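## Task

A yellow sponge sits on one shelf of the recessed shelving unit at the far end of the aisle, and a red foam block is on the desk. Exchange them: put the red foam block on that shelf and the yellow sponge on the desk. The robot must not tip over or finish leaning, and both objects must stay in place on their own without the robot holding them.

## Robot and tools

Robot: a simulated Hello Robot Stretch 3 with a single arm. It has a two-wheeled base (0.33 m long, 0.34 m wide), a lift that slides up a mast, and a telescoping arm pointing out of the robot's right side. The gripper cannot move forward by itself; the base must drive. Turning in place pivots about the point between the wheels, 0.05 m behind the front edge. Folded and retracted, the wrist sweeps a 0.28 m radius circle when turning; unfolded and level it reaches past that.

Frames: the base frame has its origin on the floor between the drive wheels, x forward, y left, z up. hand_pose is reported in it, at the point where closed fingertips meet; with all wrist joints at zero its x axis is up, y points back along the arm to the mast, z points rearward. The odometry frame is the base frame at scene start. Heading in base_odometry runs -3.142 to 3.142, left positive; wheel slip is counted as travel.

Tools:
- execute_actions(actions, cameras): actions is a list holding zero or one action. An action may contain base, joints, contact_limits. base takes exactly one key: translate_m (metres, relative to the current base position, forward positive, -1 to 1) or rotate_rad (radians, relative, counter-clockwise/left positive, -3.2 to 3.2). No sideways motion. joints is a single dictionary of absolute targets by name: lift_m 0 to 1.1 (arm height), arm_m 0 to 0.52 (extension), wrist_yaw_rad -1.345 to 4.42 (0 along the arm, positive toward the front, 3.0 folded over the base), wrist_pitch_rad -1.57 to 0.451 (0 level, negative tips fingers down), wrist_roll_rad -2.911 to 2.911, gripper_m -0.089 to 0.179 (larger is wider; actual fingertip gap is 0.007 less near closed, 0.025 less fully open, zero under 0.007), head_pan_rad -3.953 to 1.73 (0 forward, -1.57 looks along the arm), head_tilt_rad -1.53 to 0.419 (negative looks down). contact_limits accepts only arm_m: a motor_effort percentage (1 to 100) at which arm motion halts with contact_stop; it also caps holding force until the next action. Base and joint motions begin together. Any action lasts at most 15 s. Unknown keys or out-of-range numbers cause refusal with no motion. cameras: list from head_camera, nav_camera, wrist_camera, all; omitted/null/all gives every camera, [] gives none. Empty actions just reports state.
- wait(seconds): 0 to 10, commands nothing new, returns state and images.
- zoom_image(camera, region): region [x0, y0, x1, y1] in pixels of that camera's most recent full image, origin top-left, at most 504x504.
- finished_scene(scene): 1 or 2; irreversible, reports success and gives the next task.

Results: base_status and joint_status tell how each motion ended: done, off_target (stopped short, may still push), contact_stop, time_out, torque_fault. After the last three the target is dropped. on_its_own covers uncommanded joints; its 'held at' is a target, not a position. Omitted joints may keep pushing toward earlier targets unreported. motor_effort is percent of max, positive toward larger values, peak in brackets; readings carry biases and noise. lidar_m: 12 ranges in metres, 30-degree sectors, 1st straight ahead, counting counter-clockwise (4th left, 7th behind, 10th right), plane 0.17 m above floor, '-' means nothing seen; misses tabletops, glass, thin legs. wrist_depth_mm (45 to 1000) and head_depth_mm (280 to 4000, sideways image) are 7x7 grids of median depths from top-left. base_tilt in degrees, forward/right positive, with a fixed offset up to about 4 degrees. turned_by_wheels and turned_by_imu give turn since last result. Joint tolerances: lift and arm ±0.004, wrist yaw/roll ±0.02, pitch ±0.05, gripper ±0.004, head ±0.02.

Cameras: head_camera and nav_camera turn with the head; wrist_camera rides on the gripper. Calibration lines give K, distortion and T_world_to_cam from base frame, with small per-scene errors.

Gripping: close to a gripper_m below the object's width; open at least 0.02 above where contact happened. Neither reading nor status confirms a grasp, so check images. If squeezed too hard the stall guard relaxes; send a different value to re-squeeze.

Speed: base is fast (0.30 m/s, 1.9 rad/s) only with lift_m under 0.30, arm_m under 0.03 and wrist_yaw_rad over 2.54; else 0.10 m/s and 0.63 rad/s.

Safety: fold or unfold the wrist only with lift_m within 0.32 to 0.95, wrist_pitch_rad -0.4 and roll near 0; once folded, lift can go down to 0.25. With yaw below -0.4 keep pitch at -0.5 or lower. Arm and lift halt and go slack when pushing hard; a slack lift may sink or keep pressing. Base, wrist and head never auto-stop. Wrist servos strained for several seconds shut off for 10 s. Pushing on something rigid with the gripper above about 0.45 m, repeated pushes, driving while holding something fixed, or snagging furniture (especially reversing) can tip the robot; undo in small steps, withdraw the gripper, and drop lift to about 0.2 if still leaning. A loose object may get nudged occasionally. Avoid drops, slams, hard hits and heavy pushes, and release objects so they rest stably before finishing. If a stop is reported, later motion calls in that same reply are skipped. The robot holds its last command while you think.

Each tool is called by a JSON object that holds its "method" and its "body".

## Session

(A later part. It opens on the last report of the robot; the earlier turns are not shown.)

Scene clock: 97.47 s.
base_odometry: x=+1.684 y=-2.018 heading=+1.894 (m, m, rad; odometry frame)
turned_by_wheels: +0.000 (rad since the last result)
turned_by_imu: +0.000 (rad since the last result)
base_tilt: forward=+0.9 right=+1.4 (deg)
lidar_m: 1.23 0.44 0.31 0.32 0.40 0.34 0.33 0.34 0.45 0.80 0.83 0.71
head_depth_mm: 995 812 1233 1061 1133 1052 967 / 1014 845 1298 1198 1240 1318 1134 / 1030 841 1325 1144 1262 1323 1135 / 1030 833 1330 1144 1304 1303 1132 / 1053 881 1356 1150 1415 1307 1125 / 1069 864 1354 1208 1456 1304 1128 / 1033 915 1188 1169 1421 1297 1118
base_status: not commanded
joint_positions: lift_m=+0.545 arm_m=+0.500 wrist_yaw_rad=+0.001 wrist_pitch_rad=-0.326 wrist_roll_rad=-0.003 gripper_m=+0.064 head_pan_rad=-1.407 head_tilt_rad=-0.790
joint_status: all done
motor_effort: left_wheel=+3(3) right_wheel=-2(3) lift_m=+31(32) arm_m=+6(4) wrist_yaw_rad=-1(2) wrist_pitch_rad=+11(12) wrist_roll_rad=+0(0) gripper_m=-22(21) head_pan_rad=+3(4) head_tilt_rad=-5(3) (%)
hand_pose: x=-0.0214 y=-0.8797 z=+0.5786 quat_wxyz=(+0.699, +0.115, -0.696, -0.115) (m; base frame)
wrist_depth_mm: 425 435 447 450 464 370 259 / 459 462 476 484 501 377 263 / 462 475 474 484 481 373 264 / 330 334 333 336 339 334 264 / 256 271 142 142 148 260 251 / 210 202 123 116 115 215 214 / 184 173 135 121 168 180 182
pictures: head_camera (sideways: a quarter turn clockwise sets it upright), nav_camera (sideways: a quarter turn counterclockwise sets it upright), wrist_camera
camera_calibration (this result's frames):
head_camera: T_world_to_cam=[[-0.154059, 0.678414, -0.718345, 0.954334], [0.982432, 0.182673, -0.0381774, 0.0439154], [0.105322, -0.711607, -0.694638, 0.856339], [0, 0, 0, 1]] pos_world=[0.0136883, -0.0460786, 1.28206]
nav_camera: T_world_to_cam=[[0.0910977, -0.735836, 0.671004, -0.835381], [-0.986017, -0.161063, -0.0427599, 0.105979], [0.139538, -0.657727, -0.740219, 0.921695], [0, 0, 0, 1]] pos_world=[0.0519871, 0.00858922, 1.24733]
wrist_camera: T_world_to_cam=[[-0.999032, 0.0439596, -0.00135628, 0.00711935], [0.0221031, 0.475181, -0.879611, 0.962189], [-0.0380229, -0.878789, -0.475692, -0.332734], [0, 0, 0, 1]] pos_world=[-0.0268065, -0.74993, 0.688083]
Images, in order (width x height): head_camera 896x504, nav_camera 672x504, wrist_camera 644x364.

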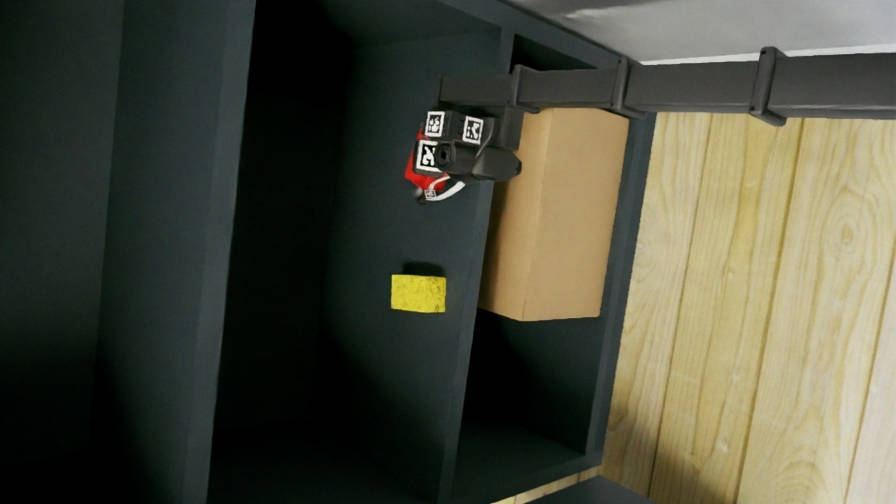

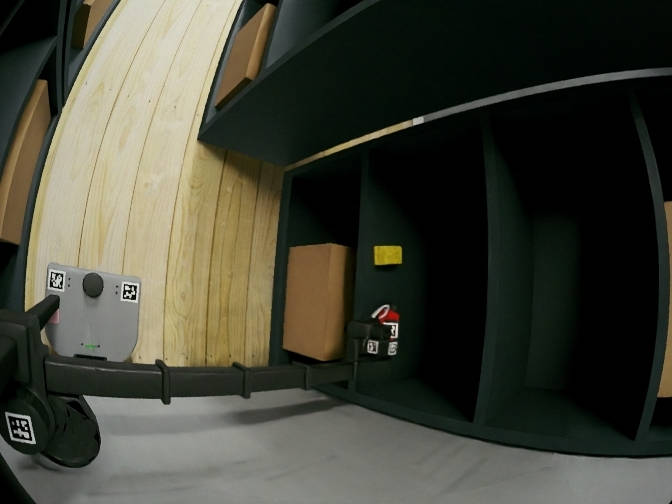

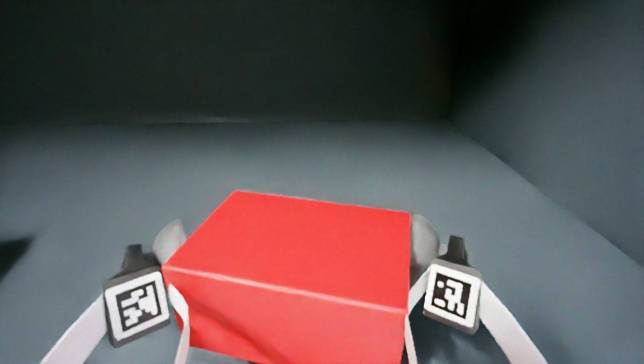

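{"method": "execute_actions", "body": {"actions": [{"joints":{"lift_m":0.523}}], "cameras": []}}

{"method": "execute_actions", "body": {"actions": [{"joints":{"gripper_m":0.15}}], "cameras": []}}

{"method": "execute_actions", "body": {"actions": [{"joints":{"arm_m":0.36}}], "cameras": []}}

{"method": "execute_actions", "body": {"actions": [{"base":{"translate_m":0.185},"joints":{"wrist_yaw_rad":0.2}}], "cameras": ["wrist_camera","head_camera"]}}

Scene clock: 101.83 s.
base_odometry: x=+1.684 y=-2.018 heading=+1.894 (m, m, rad; odometry frame)
turned_by_wheels: +0.000 (rad since the last result)
turned_by_imu: +0.000 (rad since the last result)
base_tilt: forward=+0.8 right=+1.6 (deg)
lidar_m: 1.23 0.44 0.31 0.32 0.40 0.34 0.33 0.34 0.45 0.80 0.83 0.71
head_depth_mm: 998 808 1224 1055 1130 1093 973 / 1013 846 1295 1202 1254 1328 - / 1024 839 1330 1189 1273 1321 1131 / 1031 833 1330 1145 1303 1317 1127 / 1057 876 1349 1145 1429 1304 1130 / 1062 867 1357 1211 1472 1307 1114 / 1032 919 1194 1157 1419 1294 1117
base_status: not commanded
joint_positions: lift_m=+0.523 arm_m=+0.500 wrist_yaw_rad=+0.001 wrist_pitch_rad=-0.326 wrist_roll_rad=-0.003 gripper_m=+0.064 head_pan_rad=-1.407 head_tilt_rad=-0.790
joint_status: all done
motor_effort: left_wheel=+2(3) right_wheel=-3(3) lift_m=+23(29) arm_m=+5(5) wrist_yaw_rad=+0(1) wrist_pitch_rad=+12(11) wrist_roll_rad=+0(0) gripper_m=-21(21) head_pan_rad=+4(3) head_tilt_rad=-4(4) (%)
hand_pose: x=-0.0214 y=-0.8797 z=+0.5571 quat_wxyz=(+0.699, +0.115, -0.696, -0.115) (m; base frame)
wrist_depth_mm: 432 431 444 447 452 372 260 / 455 462 472 483 491 375 260 / 402 407 408 414 412 356 263 / 285 285 287 291 293 291 263 / 221 232 142 141 148 227 226 / 183 175 122 116 116 185 185 / - 149 135 121 147 156 157
pictures: none
No camera images: the call's "cameras" was empty. Leave "cameras" out to get every camera's image.

Scene clock: 103.20 s.
base_odometry: x=+1.684 y=-2.018 heading=+1.894 (m, m, rad; odometry frame)
turned_by_wheels: +0.000 (rad since the last result)
turned_by_imu: +0.000 (rad since the last result)
base_tilt: forward=+0.8 right=+1.7 (deg)
lidar_m: 1.23 0.44 0.31 0.32 0.40 0.34 0.33 0.34 0.45 0.80 0.82 0.70
head_depth_mm: 1000 809 1231 1053 1132 1094 967 / 1010 849 1307 1198 1253 1314 - / 1030 840 1321 1190 1271 1319 1139 / 1028 835 1327 1140 1296 1316 1130 / 1043 873 1362 1150 1420 1307 1123 / 1060 864 1353 1207 1453 1297 1120 / 1038 911 1192 1173 1426 1291 1124
base_status: not commanded
joint_positions: lift_m=+0.523 arm_m=+0.500 wrist_yaw_rad=+0.001 wrist_pitch_rad=-0.323 wrist_roll_rad=-0.003 gripper_m=+0.150 head_pan_rad=-1.407 head_tilt_rad=-0.790
joint_status: all done
motor_effort: left_wheel=+2(2) right_wheel=-2(3) lift_m=+23(22) arm_m=+5(5) wrist_yaw_rad=+0(0) wrist_pitch_rad=+10(11) wrist_roll_rad=+0(1) gripper_m=+1(90) head_pan_rad=+3(3) head_tilt_rad=-3(4) (%)
hand_pose: x=-0.0214 y=-0.8800 z=+0.5577 quat_wxyz=(+0.699, +0.114, -0.696, -0.114) (m; base frame)
wrist_depth_mm: 438 432 448 450 468 371 259 / 458 474 477 488 487 377 261 / 406 413 413 412 416 359 263 / 292 289 290 294 291 294 263 / 224 230 150 151 223 240 229 / 189 178 126 123 153 - 186 / - 150 133 116 146 152 157
pictures: none
No camera images: the call's "cameras" was empty. Leave "cameras" out to get every camera's image.

Scene clock: 105.50 s.
base_odometry: x=+1.684 y=-2.018 heading=+1.894 (m, m, rad; odometry frame)
turned_by_wheels: +0.000 (rad since the last result)
turned_by_imu: +0.000 (rad since the last result)
base_tilt: forward=+0.6 right=+1.8 (deg)
lidar_m: 1.23 0.44 0.31 0.32 0.40 0.34 0.33 0.34 0.45 0.80 0.83 0.70
head_depth_mm: 1000 809 1230 1056 1134 1084 971 / 1012 850 1300 1129 - 1324 1161 / 1034 840 1336 1117 1361 1314 1128 / 1027 833 1334 1148 1301 1306 1134 / 1046 876 1357 1148 1435 1306 1125 / 1065 866 1358 1203 1456 1291 1117 / 1031 915 1186 1170 1414 1288 1113
base_status: not commanded
joint_positions: lift_m=+0.523 arm_m=+0.360 wrist_yaw_rad=+0.001 wrist_pitch_rad=-0.322 wrist_roll_rad=-0.003 gripper_m=+0.150 head_pan_rad=-1.407 head_tilt_rad=-0.790
joint_status: all done
motor_effort: left_wheel=+3(3) right_wheel=-2(2) lift_m=+23(24) arm_m=-3(2) wrist_yaw_rad=+0(0) wrist_pitch_rad=+10(10) wrist_roll_rad=+0(0) gripper_m=+0(1) head_pan_rad=+3(3) head_tilt_rad=-5(5) (%)
hand_pose: x=-0.0214 y=-0.7407 z=+0.5579 quat_wxyz=(+0.699, +0.114, -0.697, -0.113) (m; base frame)
wrist_depth_mm: 553 555 578 573 575 379 263 / 592 594 604 607 611 381 266 / 318 413 407 280 422 362 267 / 277 291 265 247 296 296 266 / 224 232 226 228 230 240 243 / 216 225 409 414 424 - 272 / - 375 374 372 373 416 291
pictures: none
No camera images: the call's "cameras" was empty. Leave "cameras" out to get every camera's image.

Scene clock: 108.40 s.
base_odometry: x=+1.625 y=-1.843 heading=+1.894 (m, m, rad; odometry frame)
turned_by_wheels: +0.000 (rad since the last result)
turned_by_imu: +0.001 (rad since the last result)
base_tilt: forward=+0.7 right=+1.6 (deg)
lidar_m: 1.34 0.44 0.32 0.30 0.31 0.53 0.51 0.53 0.71 0.80 0.64 0.55
head_depth_mm: 998 809 1293 1094 1226 1331 1154 / 1014 845 1292 1118 - 1307 1161 / 1028 839 1331 1113 1343 1319 1136 / 1020 833 1319 1146 1417 1307 1129 / 1041 871 1325 1183 1451 1308 1127 / 899 864 1042 1120 1376 1299 1117 / 711 800 888 977 1043 1120 1093
base_status: done
joint_positions: lift_m=+0.523 arm_m=+0.360 wrist_yaw_rad=+0.198 wrist_pitch_rad=-0.322 wrist_roll_rad=-0.003 gripper_m=+0.150 head_pan_rad=-1.407 head_tilt_rad=-0.790
joint_status: all done
motor_effort: left_wheel=+2(7) right_wheel=-2(3) lift_m=+23(23) arm_m=-3(2) wrist_yaw_rad=+3(3) wrist_pitch_rad=+10(10) wrist_roll_rad=+0(0) gripper_m=+0(0) head_pan_rad=+3(4) head_tilt_rad=-4(5) (%)
hand_pose: x=+0.0249 y=-0.7361 z=+0.5579 quat_wxyz=(+0.707, +0.182, -0.682, -0.044) (m; base frame)
wrist_depth_mm: 437 592 605 578 568 565 535 / 434 561 631 618 591 563 561 / 399 408 415 280 415 424 428 / 293 292 294 252 296 301 238 / 246 236 233 226 229 241 231 / 427 734 782 410 223 - 204 / - 660 687 374 375 364 375
pictures: head_camera (sideways: a quarter turn clockwise sets it upright), wrist_camera
camera_calibration (this result's frames):
head_camera: T_world_to_cam=[[-0.15406, 0.67842, -0.718339, 0.954326], [0.982432, 0.182673, -0.0381773, 0.0439152], [0.105321, -0.711601, -0.694644, 0.856347], [0, 0, 0, 1]] pos_world=[0.0136883, -0.0460784, 1.28206]
wrist_camera: T_world_to_cam=[[-0.988216, -0.153058, -0.00152134, -0.0982408], [-0.0709852, 0.467075, -0.881364, 0.872023], [0.13561, -0.87087, -0.472436, -0.21496], [0, 0, 0, 1]] pos_world=[-0.00603168, -0.609539, 0.666865]
Images, in order (width x height): head_camera 896x504, wrist_camera 644x364.

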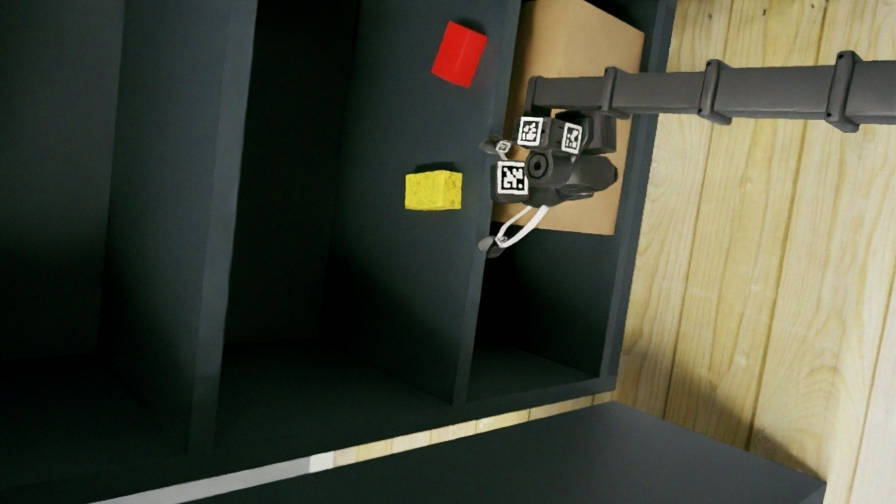

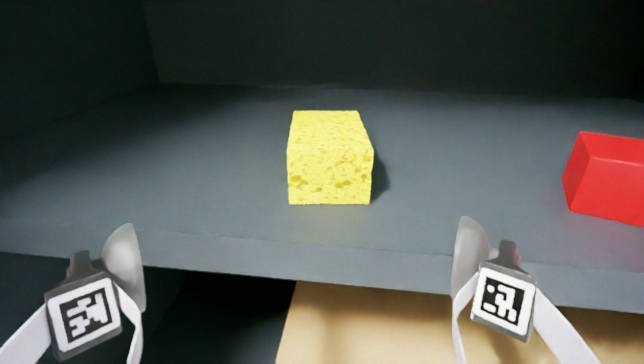

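{"method": "execute_actions", "body": {"actions": [{"joints":{"arm_m":0.51}}], "cameras": ["wrist_camera"]}}

{"method": "execute_actions", "body": {"actions": [{"joints":{"gripper_m":0.035}}], "cameras": []}}

{"method": "execute_actions", "body": {"actions": [{"joints":{"lift_m":0.55}}], "cameras": ["wrist_camera"]}}

{"method": "execute_actions", "body": {"actions": [{"base":{"translate_m":-0.12},"joints":{"arm_m":0}}], "cameras": []}}

{"method": "execute_actions", "body": {"actions": [{"joints":{"wrist_yaw_rad":2.7,"wrist_pitch_rad":-0.4,"lift_m":0.42,"head_pan_rad":0}}], "cameras": []}}

{"method": "execute_actions", "body": {"actions": [{"base":{"translate_m":1.0},"joints":{"lift_m":0.28}}]}}

Scene clock: 116.40 s.
base_odometry: x=+1.625 y=-1.843 heading=+1.894 (m, m, rad; odometry frame)
turned_by_wheels: +0.000 (rad since the last result)
turned_by_imu: +0.000 (rad since the last result)
base_tilt: forward=+0.8 right=+1.9 (deg)
lidar_m: 1.34 0.44 0.32 0.30 0.31 0.53 0.51 0.53 0.71 0.80 0.64 0.54
head_depth_mm: 992 813 1294 1098 1222 1328 1140 / 1008 845 1297 1198 1244 1312 - / 1030 840 1327 1145 1248 1315 1138 / 1028 833 1323 1180 1425 1307 1129 / 1046 876 1315 1175 1459 1303 1127 / 900 865 1048 1124 1365 1303 1132 / 709 804 896 980 1048 1110 1094
base_status: not commanded
joint_positions: lift_m=+0.523 arm_m=+0.510 wrist_yaw_rad=+0.199 wrist_pitch_rad=-0.322 wrist_roll_rad=-0.003 gripper_m=+0.150 head_pan_rad=-1.407 head_tilt_rad=-0.790
joint_status: all done
motor_effort: left_wheel=+2(2) right_wheel=-2(2) lift_m=+22(24) arm_m=+5(6) wrist_yaw_rad=+1(2) wrist_pitch_rad=+10(10) wrist_roll_rad=+0(0) gripper_m=+1(0) head_pan_rad=+4(3) head_tilt_rad=-4(4) (%)
hand_pose: x=+0.0251 y=-0.8855 z=+0.5580 quat_wxyz=(+0.707, +0.182, -0.682, -0.043) (m; base frame)
wrist_depth_mm: 431 473 458 439 426 414 404 / 436 506 487 469 452 439 426 / 395 413 420 424 421 423 416 / 291 293 294 279 294 295 300 / 225 230 158 153 226 239 230 / 190 184 123 123 186 - 187 / - 150 111 112 156 152 157
pictures: wrist_camera
camera_calibration (this result's frames):
wrist_camera: T_world_to_cam=[[-0.988079, -0.153938, -0.0015338, -0.121671], [-0.0713525, 0.466771, -0.881495, 0.941677], [0.136412, -0.870878, -0.472191, -0.345206], [0, 0, 0, 1]] pos_world=[-0.0059391, -0.758909, 0.666894]
Images, in order (width x height): wrist_camera 644x364.

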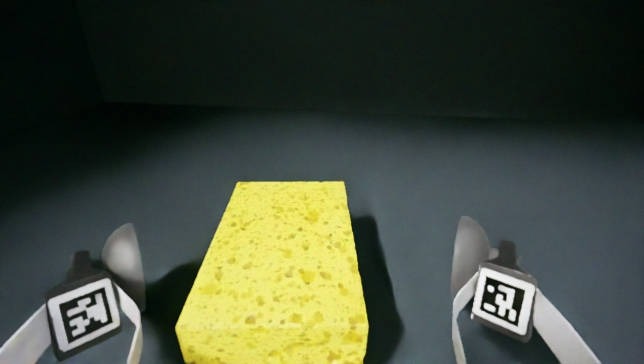

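Scene clock: 118.03 s.
base_odometry: x=+1.625 y=-1.843 heading=+1.894 (m, m, rad; odometry frame)
turned_by_wheels: +0.000 (rad since the last result)
turned_by_imu: +0.000 (rad since the last result)
base_tilt: forward=+0.9 right=+1.8 (deg)
lidar_m: 1.34 0.44 0.32 0.30 0.31 0.53 0.51 0.53 0.71 0.80 0.64 0.54
head_depth_mm: 1000 814 1295 1091 1227 1328 1144 / 1014 846 1295 1199 1250 1320 - / 1024 837 1320 1191 1269 1313 1143 / 1033 831 1334 1161 1419 1302 1133 / 1044 877 1327 1174 1447 1309 1131 / 900 863 1046 1128 1367 1294 1119 / 712 802 895 977 1039 1119 1100
base_status: not commanded
joint_positions: lift_m=+0.523 arm_m=+0.510 wrist_yaw_rad=+0.199 wrist_pitch_rad=-0.322 wrist_roll_rad=-0.003 gripper_m=+0.036 head_pan_rad=-1.407 head_tilt_rad=-0.790
joint_status: all done
motor_effort: left_wheel=+2(2) right_wheel=-2(2) lift_m=+22(23) arm_m=+5(5) wrist_yaw_rad=+1(1) wrist_pitch_rad=+10(10) wrist_roll_rad=+0(0) gripper_m=-22(100) head_pan_rad=+3(3) head_tilt_rad=-5(4) (%)
hand_pose: x=+0.0251 y=-0.8855 z=+0.5580 quat_wxyz=(+0.707, +0.182, -0.682, -0.043) (m; base frame)
wrist_depth_mm: 436 477 463 439 423 412 403 / 435 497 493 476 452 443 421 / 402 411 416 412 417 426 430 / 290 293 291 264 296 296 297 / 225 226 159 152 239 228 228 / 183 186 123 123 - 185 187 / 155 151 114 116 152 157 157
pictures: none
No camera images: the call's "cameras" was empty. Leave "cameras" out to get every camera's image.

Scene clock: 119.07 s.
base_odometry: x=+1.625 y=-1.843 heading=+1.894 (m, m, rad; odometry frame)
turned_by_wheels: +0.000 (rad since the last result)
turned_by_imu: +0.000 (rad since the last result)
base_tilt: forward=+0.7 right=+1.6 (deg)
lidar_m: 1.34 0.44 0.32 0.30 0.31 0.53 0.51 0.53 0.71 0.80 0.64 0.55
head_depth_mm: 993 810 1296 1091 1218 1327 1145 / 1016 847 1297 1219 1243 1320 1139 / 1029 836 1333 1181 1256 1317 1144 / 1026 830 1318 1142 1425 1314 1132 / 1043 872 1325 1170 1460 1307 1128 / 902 865 1040 1120 1353 1296 1122 / 713 803 891 978 1043 1113 1102
base_status: not commanded
joint_positions: lift_m=+0.550 arm_m=+0.510 wrist_yaw_rad=+0.199 wrist_pitch_rad=-0.322 wrist_roll_rad=-0.003 gripper_m=+0.036 head_pan_rad=-1.407 head_tilt_rad=-0.790
joint_status: all done
motor_effort: left_wheel=+1(2) right_wheel=-1(2) lift_m=+31(33) arm_m=+5(5) wrist_yaw_rad=+2(1) wrist_pitch_rad=+10(10) wrist_roll_rad=+0(1) gripper_m=-21(22) head_pan_rad=+4(3) head_tilt_rad=-4(4) (%)
hand_pose: x=+0.0251 y=-0.8855 z=+0.5846 quat_wxyz=(+0.707, +0.182, -0.682, -0.043) (m; base frame)
wrist_depth_mm: 427 470 456 449 423 417 406 / 434 499 480 479 462 448 435 / 430 489 495 495 475 468 447 / 347 348 351 349 351 353 359 / 269 271 160 152 285 272 274 / 220 224 124 123 - 225 222 / 186 179 114 116 181 189 188
pictures: wrist_camera
camera_calibration (this result's frames):
wrist_camera: T_world_to_cam=[[-0.988079, -0.15394, -0.0015337, -0.121631], [-0.0713531, 0.466771, -0.881495, 0.965138], [0.136413, -0.870877, -0.472191, -0.332641], [0, 0, 0, 1]] pos_world=[-0.00593897, -0.758912, 0.693508]
Images, in order (width x height): wrist_camera 644x364.

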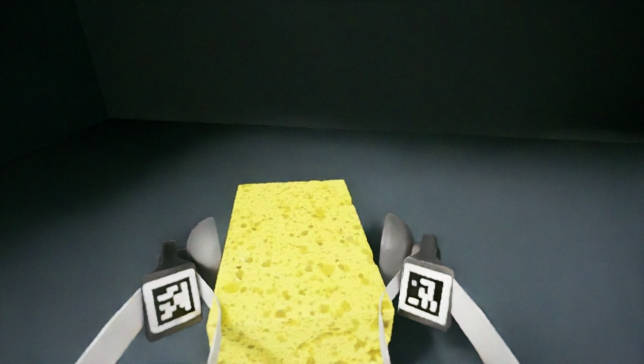

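Scene clock: 124.00 s.
base_odometry: x=+1.663 y=-1.956 heading=+1.894 (m, m, rad; odometry frame)
turned_by_wheels: +0.000 (rad since the last result)
turned_by_imu: +0.000 (rad since the last result)
base_tilt: forward=+0.9 right=+1.6 (deg)
lidar_m: 1.46 0.44 0.31 0.30 0.50 0.41 0.39 0.40 0.54 0.80 0.81 0.65
head_depth_mm: 998 812 1285 1125 1249 1249 1102 / 1011 848 1303 1088 1233 1326 1138 / 1028 838 1323 1149 1265 1287 1145 / 1031 834 1333 1144 1307 741 1119 / 1041 875 1347 1177 1457 1304 1129 / 1062 865 1305 1216 1459 1304 1116 / 932 879 1039 1161 1311 1271 1122
base_status: done
joint_positions: lift_m=+0.550 arm_m=+0.001 wrist_yaw_rad=+0.200 wrist_pitch_rad=-0.322 wrist_roll_rad=-0.003 gripper_m=+0.036 head_pan_rad=-1.407 head_tilt_rad=-0.790
joint_status: all done
motor_effort: left_wheel=+2(4) right_wheel=-2(6) lift_m=+31(31) arm_m=-3(4) wrist_yaw_rad=+0(2) wrist_pitch_rad=+10(10) wrist_roll_rad=+0(0) gripper_m=-21(21) head_pan_rad=+4(4) head_tilt_rad=-5(4) (%)
hand_pose: x=+0.0252 y=-0.3766 z=+0.5846 quat_wxyz=(+0.707, +0.183, -0.682, -0.043) (m; base frame)
wrist_depth_mm: 566 787 971 901 889 814 494 / 598 750 858 892 875 740 496 / 626 710 603 603 562 565 508 / 640 822 - 773 787 739 547 / 661 831 160 153 649 655 549 / 666 824 124 124 - 692 532 / 648 781 114 115 764 728 537
pictures: none
No camera images: the call's "cameras" was empty. Leave "cameras" out to get every camera's image.

Scene clock: 126.27 s.
base_odometry: x=+1.663 y=-1.956 heading=+1.894 (m, m, rad; odometry frame)
turned_by_wheels: +0.000 (rad since the last result)
turned_by_imu: +0.000 (rad since the last result)
base_tilt: forward=+0.8 right=+1.7 (deg)
lidar_m: 1.46 0.44 0.31 0.30 0.50 0.41 0.39 0.40 0.54 0.80 0.81 0.65
head_depth_mm: 922 981 1462 1126 904 1162 1140 / 3589 1405 1503 1327 1283 1267 1150 / 3840 3580 2503 1855 1565 1308 1137 / 3806 3551 2460 1886 1551 1311 1129 / 3803 3461 2432 1898 1547 1312 1124 / 3448 1457 1517 1538 1459 1280 1125 / 1159 1063 973 982 923 982 980
base_status: not commanded
joint_positions: lift_m=+0.420 arm_m=+0.001 wrist_yaw_rad=+2.698 wrist_pitch_rad=-0.416 wrist_roll_rad=-0.003 gripper_m=+0.036 head_pan_rad=-0.007 head_tilt_rad=-0.790
joint_status: all done
motor_effort: left_wheel=+2(2) right_wheel=-2(2) lift_m=+23(28) arm_m=-3(3) wrist_yaw_rad=+3(3) wrist_pitch_rad=+7(10) wrist_roll_rad=+0(0) gripper_m=-22(21) head_pan_rad=+4(40) head_tilt_rad=-3(3) (%)
hand_pose: x=+0.0752 y=+0.0571 z=+0.4333 quat_wxyz=(+0.295, +0.706, -0.009, +0.644) (m; base frame)
wrist_depth_mm: 248 279 319 371 556 509 - / 630 695 775 789 638 574 900 / 675 708 513 518 561 754 936 / 725 801 402 448 602 866 978 / 726 716 160 153 678 830 856 / 606 621 124 124 - 732 712 / - 502 114 115 603 607 620
pictures: none
No camera images: the call's "cameras" was empty. Leave "cameras" out to get every camera's image.

Scene clock: 132.17 s.
base_odometry: x=+1.345 y=-1.008 heading=+1.894 (m, m, rad; odometry frame)
turned_by_wheels: +0.000 (rad since the last result)
turned_by_imu: +0.007 (rad since the last result)
base_tilt: forward=+0.7 right=+1.9 (deg)
lidar_m: 2.99 0.53 0.34 0.32 0.33 0.51 1.38 0.51 0.34 0.32 0.33 0.53
head_depth_mm: 2900 3141 2536 1924 1579 790 1061 / 2765 3206 2497 1930 1576 1325 1094 / 2846 3137 2473 1910 1563 1313 1132 / 2812 3191 2425 1893 1553 1311 1130 / 2802 3207 2446 1896 1543 1300 1134 / 2773 3133 2410 1876 1524 1301 1120 / 2737 3202 2392 1862 1534 1271 1062
base_status: done
joint_positions: lift_m=+0.280 arm_m=+0.001 wrist_yaw_rad=+2.699 wrist_pitch_rad=-0.417 wrist_roll_rad=-0.003 gripper_m=+0.036 head_pan_rad=-0.007 head_tilt_rad=-0.791
joint_status: all done
motor_effort: left_wheel=+1(9) right_wheel=-1(4) lift_m=+24(23) arm_m=-3(3) wrist_yaw_rad=+1(3) wrist_pitch_rad=+8(8) wrist_roll_rad=+0(0) gripper_m=-21(21) head_pan_rad=+3(4) head_tilt_rad=-3(6) (%)
hand_pose: x=+0.0749 y=+0.0571 z=+0.2930 quat_wxyz=(+0.295, +0.706, -0.008, +0.644) (m; base frame)
wrist_depth_mm: 419 425 435 706 526 - - / 297 328 377 687 554 - - / 314 352 404 751 609 - - / 337 378 427 481 651 792 803 / 360 409 160 152 625 646 636 / 395 419 123 124 - 529 524 / - - 111 115 447 461 463
pictures: head_camera (sideways: a quarter turn clockwise sets it upright), nav_camera (sideways: a quarter turn counterclockwise sets it upright), wrist_camera
camera_calibration (this result's frames):
head_camera: T_world_to_cam=[[-0.695412, -0.0364045, -0.717688, 0.95678], [-0.0129261, 0.999188, -0.0381586, 0.0499626], [0.718495, -0.0172591, -0.695318, 0.853483], [0, 0, 0, 1]] pos_world=[0.0527791, -0.000360568, 1.28202]
nav_camera: T_world_to_cam=[[0.741242, -0.0354071, 0.670303, -0.838433], [-0.00905569, -0.999044, -0.042758, 0.100017], [0.671177, 0.0256239, -0.740854, 0.919277], [0, 0, 0, 1]] pos_world=[0.00539022, 0.0466798, 1.24733]
wrist_camera: T_world_to_cam=[[0.88365, -0.46814, 0.00272473, -0.051234], [-0.25728, -0.490482, -0.832607, 0.325995], [0.391113, 0.735032, -0.553858, 0.256921], [0, 0, 0, 1]] pos_world=[0.02866, -0.0529349, 0.413863]
Images, in order (width x height): head_camera 896x504, nav_camera 672x504, wrist_camera 644x364.

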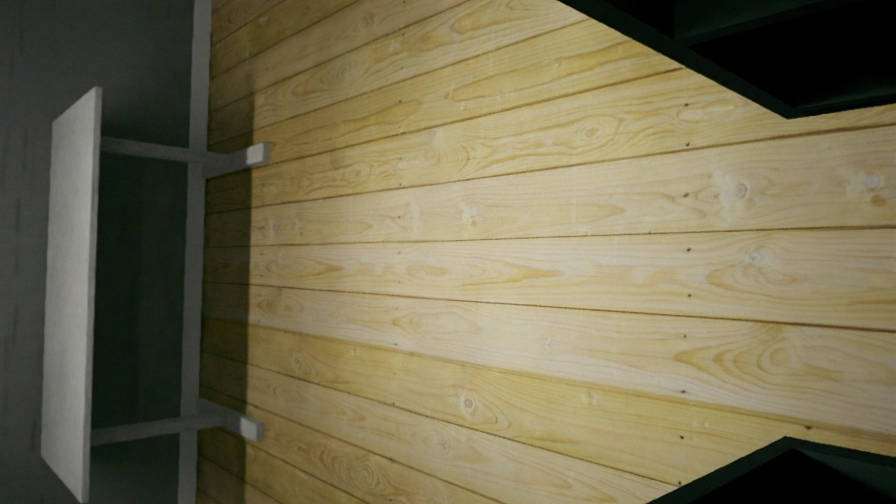

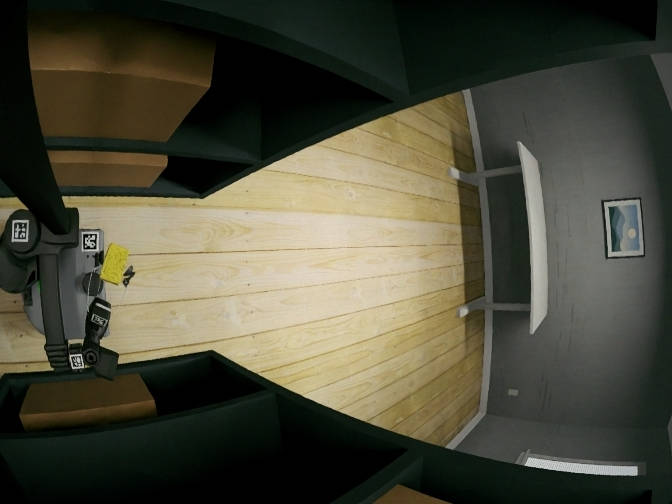

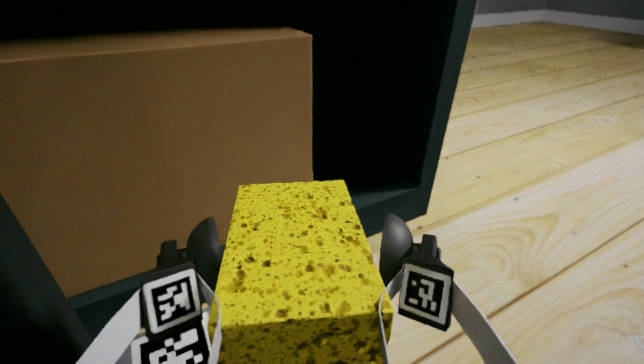

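{"method": "execute_actions", "body": {"actions": [{"base":{"translate_m":1.0}}], "cameras": []}}

{"method": "execute_actions", "body": {"actions": [{"base":{"translate_m":0.82}}], "cameras": []}}

{"method": "execute_actions", "body": {"actions": [{"base":{"translate_m":0.18},"joints":{"lift_m":0.5}}], "cameras": []}}

{"method": "execute_actions", "body": {"actions": [{"base":{"rotate_rad":1.57},"joints":{"lift_m":0.75,"wrist_yaw_rad":0,"head_pan_rad":-1.4}}], "cameras": []}}

{"method": "execute_actions", "body": {"actions": [{"joints":{"arm_m":0.4,"wrist_pitch_rad":-0.3}}]}}

Scene clock: 141.70 s.
base_odometry: x=+1.027 y=-0.060 heading=+1.894 (m, m, rad; odometry frame)
turned_by_wheels: +0.000 (rad since the last result)
turned_by_imu: +0.007 (rad since the last result)
base_tilt: forward=+0.7 right=+1.8 (deg)
lidar_m: 1.97 2.03 1.93 1.89 0.77 0.62 1.27 0.61 0.75 1.86 1.92 2.46
head_depth_mm: 2009 2252 2539 1931 1576 1326 1144 / 1999 1882 2303 1904 1567 1320 1145 / 2005 1863 2463 1899 1578 1313 1141 / 1983 1841 2452 1890 1558 1310 1132 / 1972 1791 2452 1909 1539 1289 1129 / 1962 1802 2399 1875 1535 1303 1117 / 1981 1771 2237 1873 1522 1286 1125
base_status: done
joint_positions: lift_m=+0.280 arm_m=+0.001 wrist_yaw_rad=+2.699 wrist_pitch_rad=-0.417 wrist_roll_rad=-0.003 gripper_m=+0.036 head_pan_rad=-0.007 head_tilt_rad=-0.791
joint_status: not commanded
motor_effort: left_wheel=+0(9) right_wheel=-1(5) lift_m=+23(21) arm_m=-3(2) wrist_yaw_rad=+2(2) wrist_pitch_rad=+8(8) wrist_roll_rad=+1(0) gripper_m=-22(22) head_pan_rad=+4(3) head_tilt_rad=-4(3) (%)
hand_pose: x=+0.0749 y=+0.0571 z=+0.2930 quat_wxyz=(+0.295, +0.706, -0.008, +0.644) (m; base frame)
wrist_depth_mm: - - - - - - - / - - - - - - - / 963 - 995 - - - - / 761 773 770 781 788 803 802 / 625 639 160 153 650 627 634 / 523 544 123 124 - 544 539 / - - 111 116 438 458 460
pictures: none
No camera images: the call's "cameras" was empty. Leave "cameras" out to get every camera's image.

Scene clock: 146.27 s.
base_odometry: x=+0.766 y=+0.717 heading=+1.895 (m, m, rad; odometry frame)
turned_by_wheels: +0.000 (rad since the last result)
turned_by_imu: +0.006 (rad since the last result)
base_tilt: forward=+0.6 right=+1.7 (deg)
lidar_m: 1.53 1.31 1.95 1.88 1.96 1.41 1.38 1.40 1.93 1.85 1.92 1.19
head_depth_mm: 1297 1421 1096 1763 1588 1324 1143 / 1293 1423 1089 1744 1561 1326 1133 / 1295 1423 1078 1795 1559 1314 1130 / 1292 1421 1072 1805 1568 1308 1126 / 1300 1413 1063 1771 1552 1313 1125 / 1287 1397 1055 1813 1537 1291 1121 / 1293 1399 1045 1819 1524 1290 1116
base_status: done
joint_positions: lift_m=+0.280 arm_m=+0.001 wrist_yaw_rad=+2.699 wrist_pitch_rad=-0.417 wrist_roll_rad=-0.003 gripper_m=+0.036 head_pan_rad=-0.007 head_tilt_rad=-0.791
joint_status: not commanded
motor_effort: left_wheel=+0(10) right_wheel=+0(5) lift_m=+23(23) arm_m=-3(3) wrist_yaw_rad=+1(2) wrist_pitch_rad=+8(8) wrist_roll_rad=+0(0) gripper_m=-21(22) head_pan_rad=+4(4) head_tilt_rad=-4(4) (%)
hand_pose: x=+0.0749 y=+0.0571 z=+0.2930 quat_wxyz=(+0.295, +0.706, -0.008, +0.644) (m; base frame)
wrist_depth_mm: - - - - - - - / - - - - - - - / - - - - - - - / 756 772 793 775 797 751 811 / 621 622 159 152 663 640 638 / 532 527 124 124 - 536 524 / - - 111 115 448 454 460
pictures: none
No camera images: the call's "cameras" was empty. Leave "cameras" out to get every camera's image.

Scene clock: 149.47 s.
base_odometry: x=+0.709 y=+0.888 heading=+1.895 (m, m, rad; odometry frame)
turned_by_wheels: +0.000 (rad since the last result)
turned_by_imu: +0.001 (rad since the last result)
base_tilt: forward=+0.8 right=+1.7 (deg)
lidar_m: 1.36 1.17 1.92 1.88 1.97 1.59 1.56 1.59 1.93 1.85 1.92 1.02
head_depth_mm: 1145 1315 1096 840 1496 1289 1146 / 1140 1291 1089 844 1564 1321 1144 / 1135 1299 1081 836 1563 1311 1130 / 1138 1279 1067 832 1553 1312 1141 / 1136 1284 1052 825 1539 1310 1136 / 1143 1273 1050 847 1547 1296 1124 / 1136 1277 1044 841 1526 1285 1118
base_status: done
joint_positions: lift_m=+0.500 arm_m=+0.001 wrist_yaw_rad=+2.699 wrist_pitch_rad=-0.418 wrist_roll_rad=-0.003 gripper_m=+0.036 head_pan_rad=-0.007 head_tilt_rad=-0.792
joint_status: all done
motor_effort: left_wheel=-1(9) right_wheel=+0(5) lift_m=+31(34) arm_m=-2(3) wrist_yaw_rad=+1(1) wrist_pitch_rad=+8(8) wrist_roll_rad=+0(0) gripper_m=-22(21) head_pan_rad=+4(4) head_tilt_rad=-3(3) (%)
hand_pose: x=+0.0748 y=+0.0571 z=+0.5126 quat_wxyz=(+0.295, +0.706, -0.008, +0.644) (m; base frame)
wrist_depth_mm: - - - - - - - / - - - - - - - / - - - - - - - / - - - - - - - / 949 965 161 153 990 983 986 / 785 808 123 123 - 828 814 / - 673 113 116 673 700 720
pictures: none
No camera images: the call's "cameras" was empty. Leave "cameras" out to get every camera's image.

Scene clock: 152.90 s.
base_odometry: x=+0.709 y=+0.888 heading=-2.819 (m, m, rad; odometry frame)
turned_by_wheels: +1.570 (rad since the last result)
turned_by_imu: +1.582 (rad since the last result)
base_tilt: forward=+0.7 right=+1.9 (deg)
lidar_m: 1.88 1.97 1.60 1.56 1.59 1.92 1.85 1.92 1.03 1.36 1.16 1.92
head_depth_mm: 1094 1237 1094 845 1534 1327 - / 1121 1268 1091 840 1571 1276 - / 1136 1291 1070 833 1081 - - / 1168 1314 1068 856 1554 1310 1132 / 1188 1334 1066 854 1549 1313 1126 / 1218 1338 1055 874 1530 1302 1125 / 1241 1369 1046 901 1524 1289 1117
base_status: done
joint_positions: lift_m=+0.750 arm_m=+0.001 wrist_yaw_rad=+0.001 wrist_pitch_rad=-0.418 wrist_roll_rad=-0.003 gripper_m=+0.036 head_pan_rad=-1.393 head_tilt_rad=-0.792
joint_status: all done
motor_effort: left_wheel=-3(7) right_wheel=+3(6) lift_m=+32(33) arm_m=-3(3) wrist_yaw_rad=-1(3) wrist_pitch_rad=+8(8) wrist_roll_rad=+0(0) gripper_m=-21(21) head_pan_rad=-4(43) head_tilt_rad=-4(3) (%)
hand_pose: x=-0.0212 y=-0.3701 z=+0.7625 quat_wxyz=(+0.693, +0.148, -0.690, -0.146) (m; base frame)
wrist_depth_mm: 972 - 988 - - - - / 559 571 577 583 596 602 608 / 395 405 401 406 409 410 410 / - - - 370 - 936 - / - - 160 153 - - - / - - 123 124 - - - / 952 927 113 115 946 985 980
pictures: none
No camera images: the call's "cameras" was empty. Leave "cameras" out to get every camera's image.

Scene clock: 157.03 s.
base_odometry: x=+0.709 y=+0.888 heading=-2.819 (m, m, rad; odometry frame)
turned_by_wheels: +0.000 (rad since the last result)
turned_by_imu: +0.000 (rad since the last result)
base_tilt: forward=+0.8 right=+1.7 (deg)
lidar_m: 1.88 1.97 1.59 1.57 1.59 1.93 1.85 1.92 1.03 1.36 1.16 1.92
head_depth_mm: 1100 1234 1135 - 1531 1311 1136 / 1125 1270 1157 785 1535 1315 1132 / 1143 1282 1084 823 1549 1318 1137 / 1168 1315 1069 860 1551 1301 1138 / 1193 1320 1063 855 1541 1303 1122 / 1214 1348 1054 875 1539 1310 1123 / 1238 1371 1047 896 1529 1285 1119
base_status: not commanded
joint_positions: lift_m=+0.750 arm_m=+0.400 wrist_yaw_rad=+0.001 wrist_pitch_rad=-0.324 wrist_roll_rad=-0.003 gripper_m=+0.036 head_pan_rad=-1.393 head_tilt_rad=-0.792
joint_status: all done
motor_effort: left_wheel=-3(3) right_wheel=+3(3) lift_m=+31(31) arm_m=+5(6) wrist_yaw_rad=+0(1) wrist_pitch_rad=+10(12) wrist_roll_rad=+0(0) gripper_m=-22(21) head_pan_rad=-3(4) head_tilt_rad=-3(4) (%)
hand_pose: x=-0.0214 y=-0.7799 z=+0.7841 quat_wxyz=(+0.699, +0.115, -0.696, -0.114) (m; base frame)
wrist_depth_mm: 627 644 652 659 674 666 675 / 698 685 693 715 716 710 726 / 528 525 535 535 542 548 561 / 372 378 380 382 382 385 389 / 292 292 160 153 311 295 300 / 236 242 124 124 - 239 241 / 200 195 113 116 195 202 203
pictures: head_camera (sideways: a quarter turn clockwise sets it upright), nav_camera (sideways: a quarter turn counterclockwise sets it upright), wrist_camera
camera_calibration (this result's frames):
head_camera: T_world_to_cam=[[-0.163513, 0.677123, -0.717473, 0.953255], [0.979825, 0.196184, -0.0381525, 0.0438988], [0.114923, -0.709236, -0.69554, 0.857454], [0, 0, 0, 1]] pos_world=[0.0143155, -0.0459456, 1.282]
nav_camera: T_world_to_cam=[[0.101335, -0.735345, 0.670074, -0.834231], [-0.983724, -0.174525, -0.0427573, 0.105962], [0.148386, -0.654835, -0.741062, 0.922736], [0, 0, 0, 1]] pos_world=[0.0518528, 0.00928545, 1.24733]
wrist_camera: T_world_to_cam=[[-0.999031, 0.0439852, -0.0014466, 0.00309578], [0.0221141, 0.473313, -0.880617, 1.09487], [-0.0380494, -0.879796, -0.473827, -0.149542], [0, 0, 0, 1]] pos_world=[-0.0268093, -0.649921, 0.893312]
Images, in order (width x height): head_camera 896x504, nav_camera 672x504, wrist_camera 644x364.

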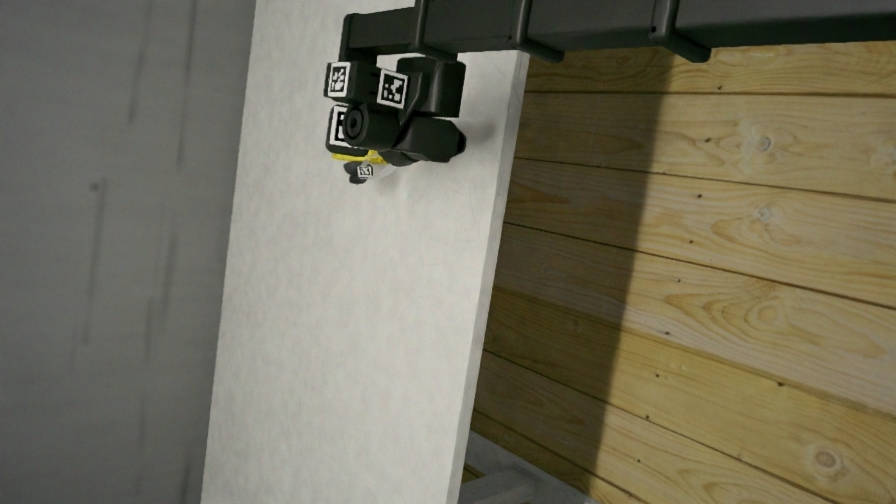

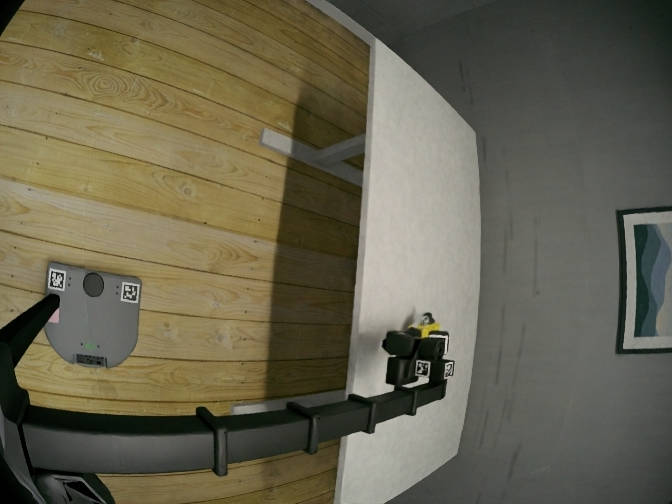

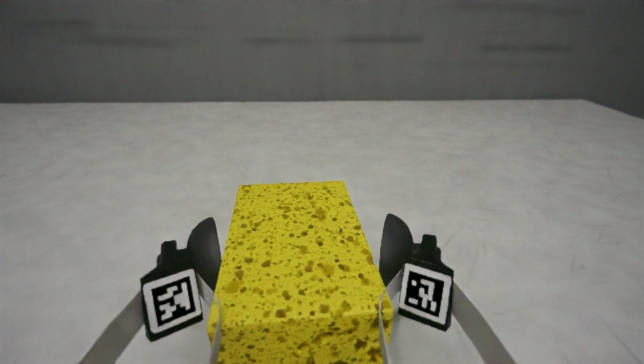

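{"method": "execute_actions", "body": {"actions": [{"joints":{"lift_m":0.71}}], "cameras": []}}

{"method": "execute_actions", "body": {"actions": [{"joints":{"gripper_m":0.13}}], "cameras": []}}

{"method": "execute_actions", "body": {"actions": [{"joints":{"lift_m":0.8}}], "cameras": ["wrist_camera"]}}

{"method": "finished_scene", "body": {"scene": 2}}

Scene clock: 160.47 s.
base_odometry: x=+0.709 y=+0.888 heading=-2.819 (m, m, rad; odometry frame)
turned_by_wheels: +0.000 (rad since the last result)
turned_by_imu: +0.000 (rad since the last result)
base_tilt: forward=+0.7 right=+1.6 (deg)
lidar_m: 1.88 1.97 1.59 1.56 1.59 1.92 1.85 1.92 1.03 1.36 1.16 1.93
head_depth_mm: 1098 1235 1095 859 - - - / 1120 1267 1131 - 1536 1306 1133 / 1143 1282 1078 831 1545 1314 1129 / 1163 1302 1075 853 1540 1307 1132 / 1179 1338 1054 857 1539 1305 1123 / 1215 1339 1055 874 1539 1296 1131 / 1240 1366 1044 904 1521 1288 1120
base_status: not commanded
joint_positions: lift_m=+0.710 arm_m=+0.400 wrist_yaw_rad=+0.001 wrist_pitch_rad=-0.324 wrist_roll_rad=-0.003 gripper_m=+0.036 head_pan_rad=-1.393 head_tilt_rad=-0.792
joint_status: all done
motor_effort: left_wheel=-3(3) right_wheel=+3(3) lift_m=+23(28) arm_m=+5(5) wrist_yaw_rad=-1(0) wrist_pitch_rad=+10(10) wrist_roll_rad=+0(0) gripper_m=-22(21) head_pan_rad=-4(4) head_tilt_rad=-2(3) (%)
hand_pose: x=-0.0214 y=-0.7799 z=+0.7446 quat_wxyz=(+0.699, +0.115, -0.696, -0.114) (m; base frame)
wrist_depth_mm: 636 646 648 651 653 676 676 / 673 667 661 683 679 704 711 / 409 411 415 420 417 421 427 / 289 290 292 262 296 297 300 / 224 225 158 152 239 229 231 / 182 187 123 123 - 186 188 / 155 151 114 116 152 157 158
pictures: none
No camera images: the call's "cameras" was empty. Leave "cameras" out to get every camera's image.

Scene clock: 161.90 s.
base_odometry: x=+0.709 y=+0.888 heading=-2.819 (m, m, rad; odometry frame)
turned_by_wheels: +0.000 (rad since the last result)
turned_by_imu: +0.000 (rad since the last result)
base_tilt: forward=+0.8 right=+1.7 (deg)
lidar_m: 1.88 1.97 1.59 1.56 1.59 1.92 1.85 1.93 1.03 1.36 1.16 1.93
head_depth_mm: 1097 1239 1099 861 - - - / 1123 1278 1122 - 1528 1316 1137 / 1145 1287 1077 820 1550 1314 1139 / 1162 1309 1066 856 1547 1309 1128 / 1195 1326 1059 851 1539 1300 1129 / 1220 1342 1054 880 1541 1298 1124 / 1238 1362 1048 901 1527 1294 1121
base_status: not commanded
joint_positions: lift_m=+0.710 arm_m=+0.400 wrist_yaw_rad=+0.001 wrist_pitch_rad=-0.323 wrist_roll_rad=-0.003 gripper_m=+0.130 head_pan_rad=-1.393 head_tilt_rad=-0.792
joint_status: all done
motor_effort: left_wheel=-3(3) right_wheel=+3(3) lift_m=+23(22) arm_m=+5(5) wrist_yaw_rad=-1(0) wrist_pitch_rad=+10(11) wrist_roll_rad=+0(0) gripper_m=+0(90) head_pan_rad=-3(4) head_tilt_rad=-4(3) (%)
hand_pose: x=-0.0214 y=-0.7800 z=+0.7447 quat_wxyz=(+0.699, +0.114, -0.696, -0.114) (m; base frame)
wrist_depth_mm: 640 637 653 661 670 683 693 / 659 677 672 683 700 687 712 / 410 407 420 419 419 422 429 / 293 291 295 263 294 299 301 / 226 232 166 152 227 230 231 / 187 - 129 125 183 190 187 / - 151 114 115 152 153 158
pictures: none
No camera images: the call's "cameras" was empty. Leave "cameras" out to get every camera's image.

Scene clock: 163.57 s.
base_odometry: x=+0.709 y=+0.888 heading=-2.819 (m, m, rad; odometry frame)
turned_by_wheels: +0.000 (rad since the last result)
turned_by_imu: +0.000 (rad since the last result)
base_tilt: forward=+0.7 right=+1.9 (deg)
lidar_m: 1.88 1.97 1.59 1.56 1.59 1.92 1.85 1.92 1.02 1.36 1.16 1.92
head_depth_mm: 1106 1235 1252 817 1531 1293 1146 / 1114 1272 1238 817 1529 1325 1139 / 1148 1292 1123 835 1552 1309 1139 / 1167 1303 1069 861 1544 1314 1124 / 1191 1334 1061 856 1553 1300 1120 / 1217 1336 1056 874 1534 1298 1122 / 1237 1364 1047 903 1533 1296 1119
base_status: not commanded
joint_positions: lift_m=+0.800 arm_m=+0.400 wrist_yaw_rad=+0.001 wrist_pitch_rad=-0.322 wrist_roll_rad=-0.003 gripper_m=+0.130 head_pan_rad=-1.393 head_tilt_rad=-0.792
joint_status: all done
motor_effort: left_wheel=-3(3) right_wheel=+3(3) lift_m=+31(31) arm_m=+5(5) wrist_yaw_rad=-1(0) wrist_pitch_rad=+10(10) wrist_roll_rad=+0(0) gripper_m=+0(1) head_pan_rad=-4(3) head_tilt_rad=-3(5) (%)
hand_pose: x=-0.0214 y=-0.7801 z=+0.8345 quat_wxyz=(+0.699, +0.114, -0.697, -0.113) (m; base frame)
wrist_depth_mm: 639 639 646 669 679 666 700 / 672 685 699 707 724 732 756 / 670 695 677 683 712 719 775 / 478 489 480 488 497 503 503 / 372 385 373 377 377 380 384 / 305 - 309 312 309 317 310 / - 252 252 210 262 254 265
pictures: wrist_camera
camera_calibration (this result's frames):
wrist_camera: T_world_to_cam=[[-0.999031, 0.0439824, -0.0015213, 0.00323681], [0.0221149, 0.471837, -0.881408, 1.13885], [-0.0380487, -0.880588, -0.472353, -0.127665], [0, 0, 0, 1]] pos_world=[-0.0268093, -0.649914, 0.943492]
Images, in order (width x height): wrist_camera 644x364.

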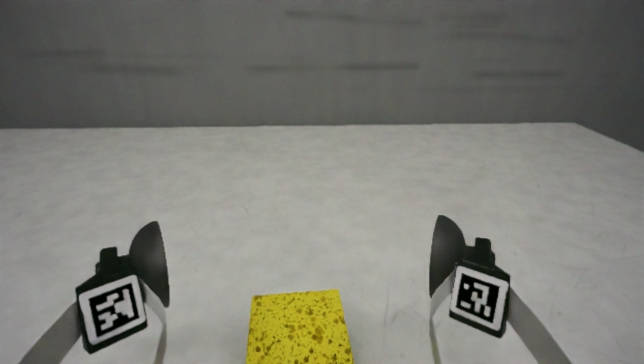

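The scene is finished: the task was done.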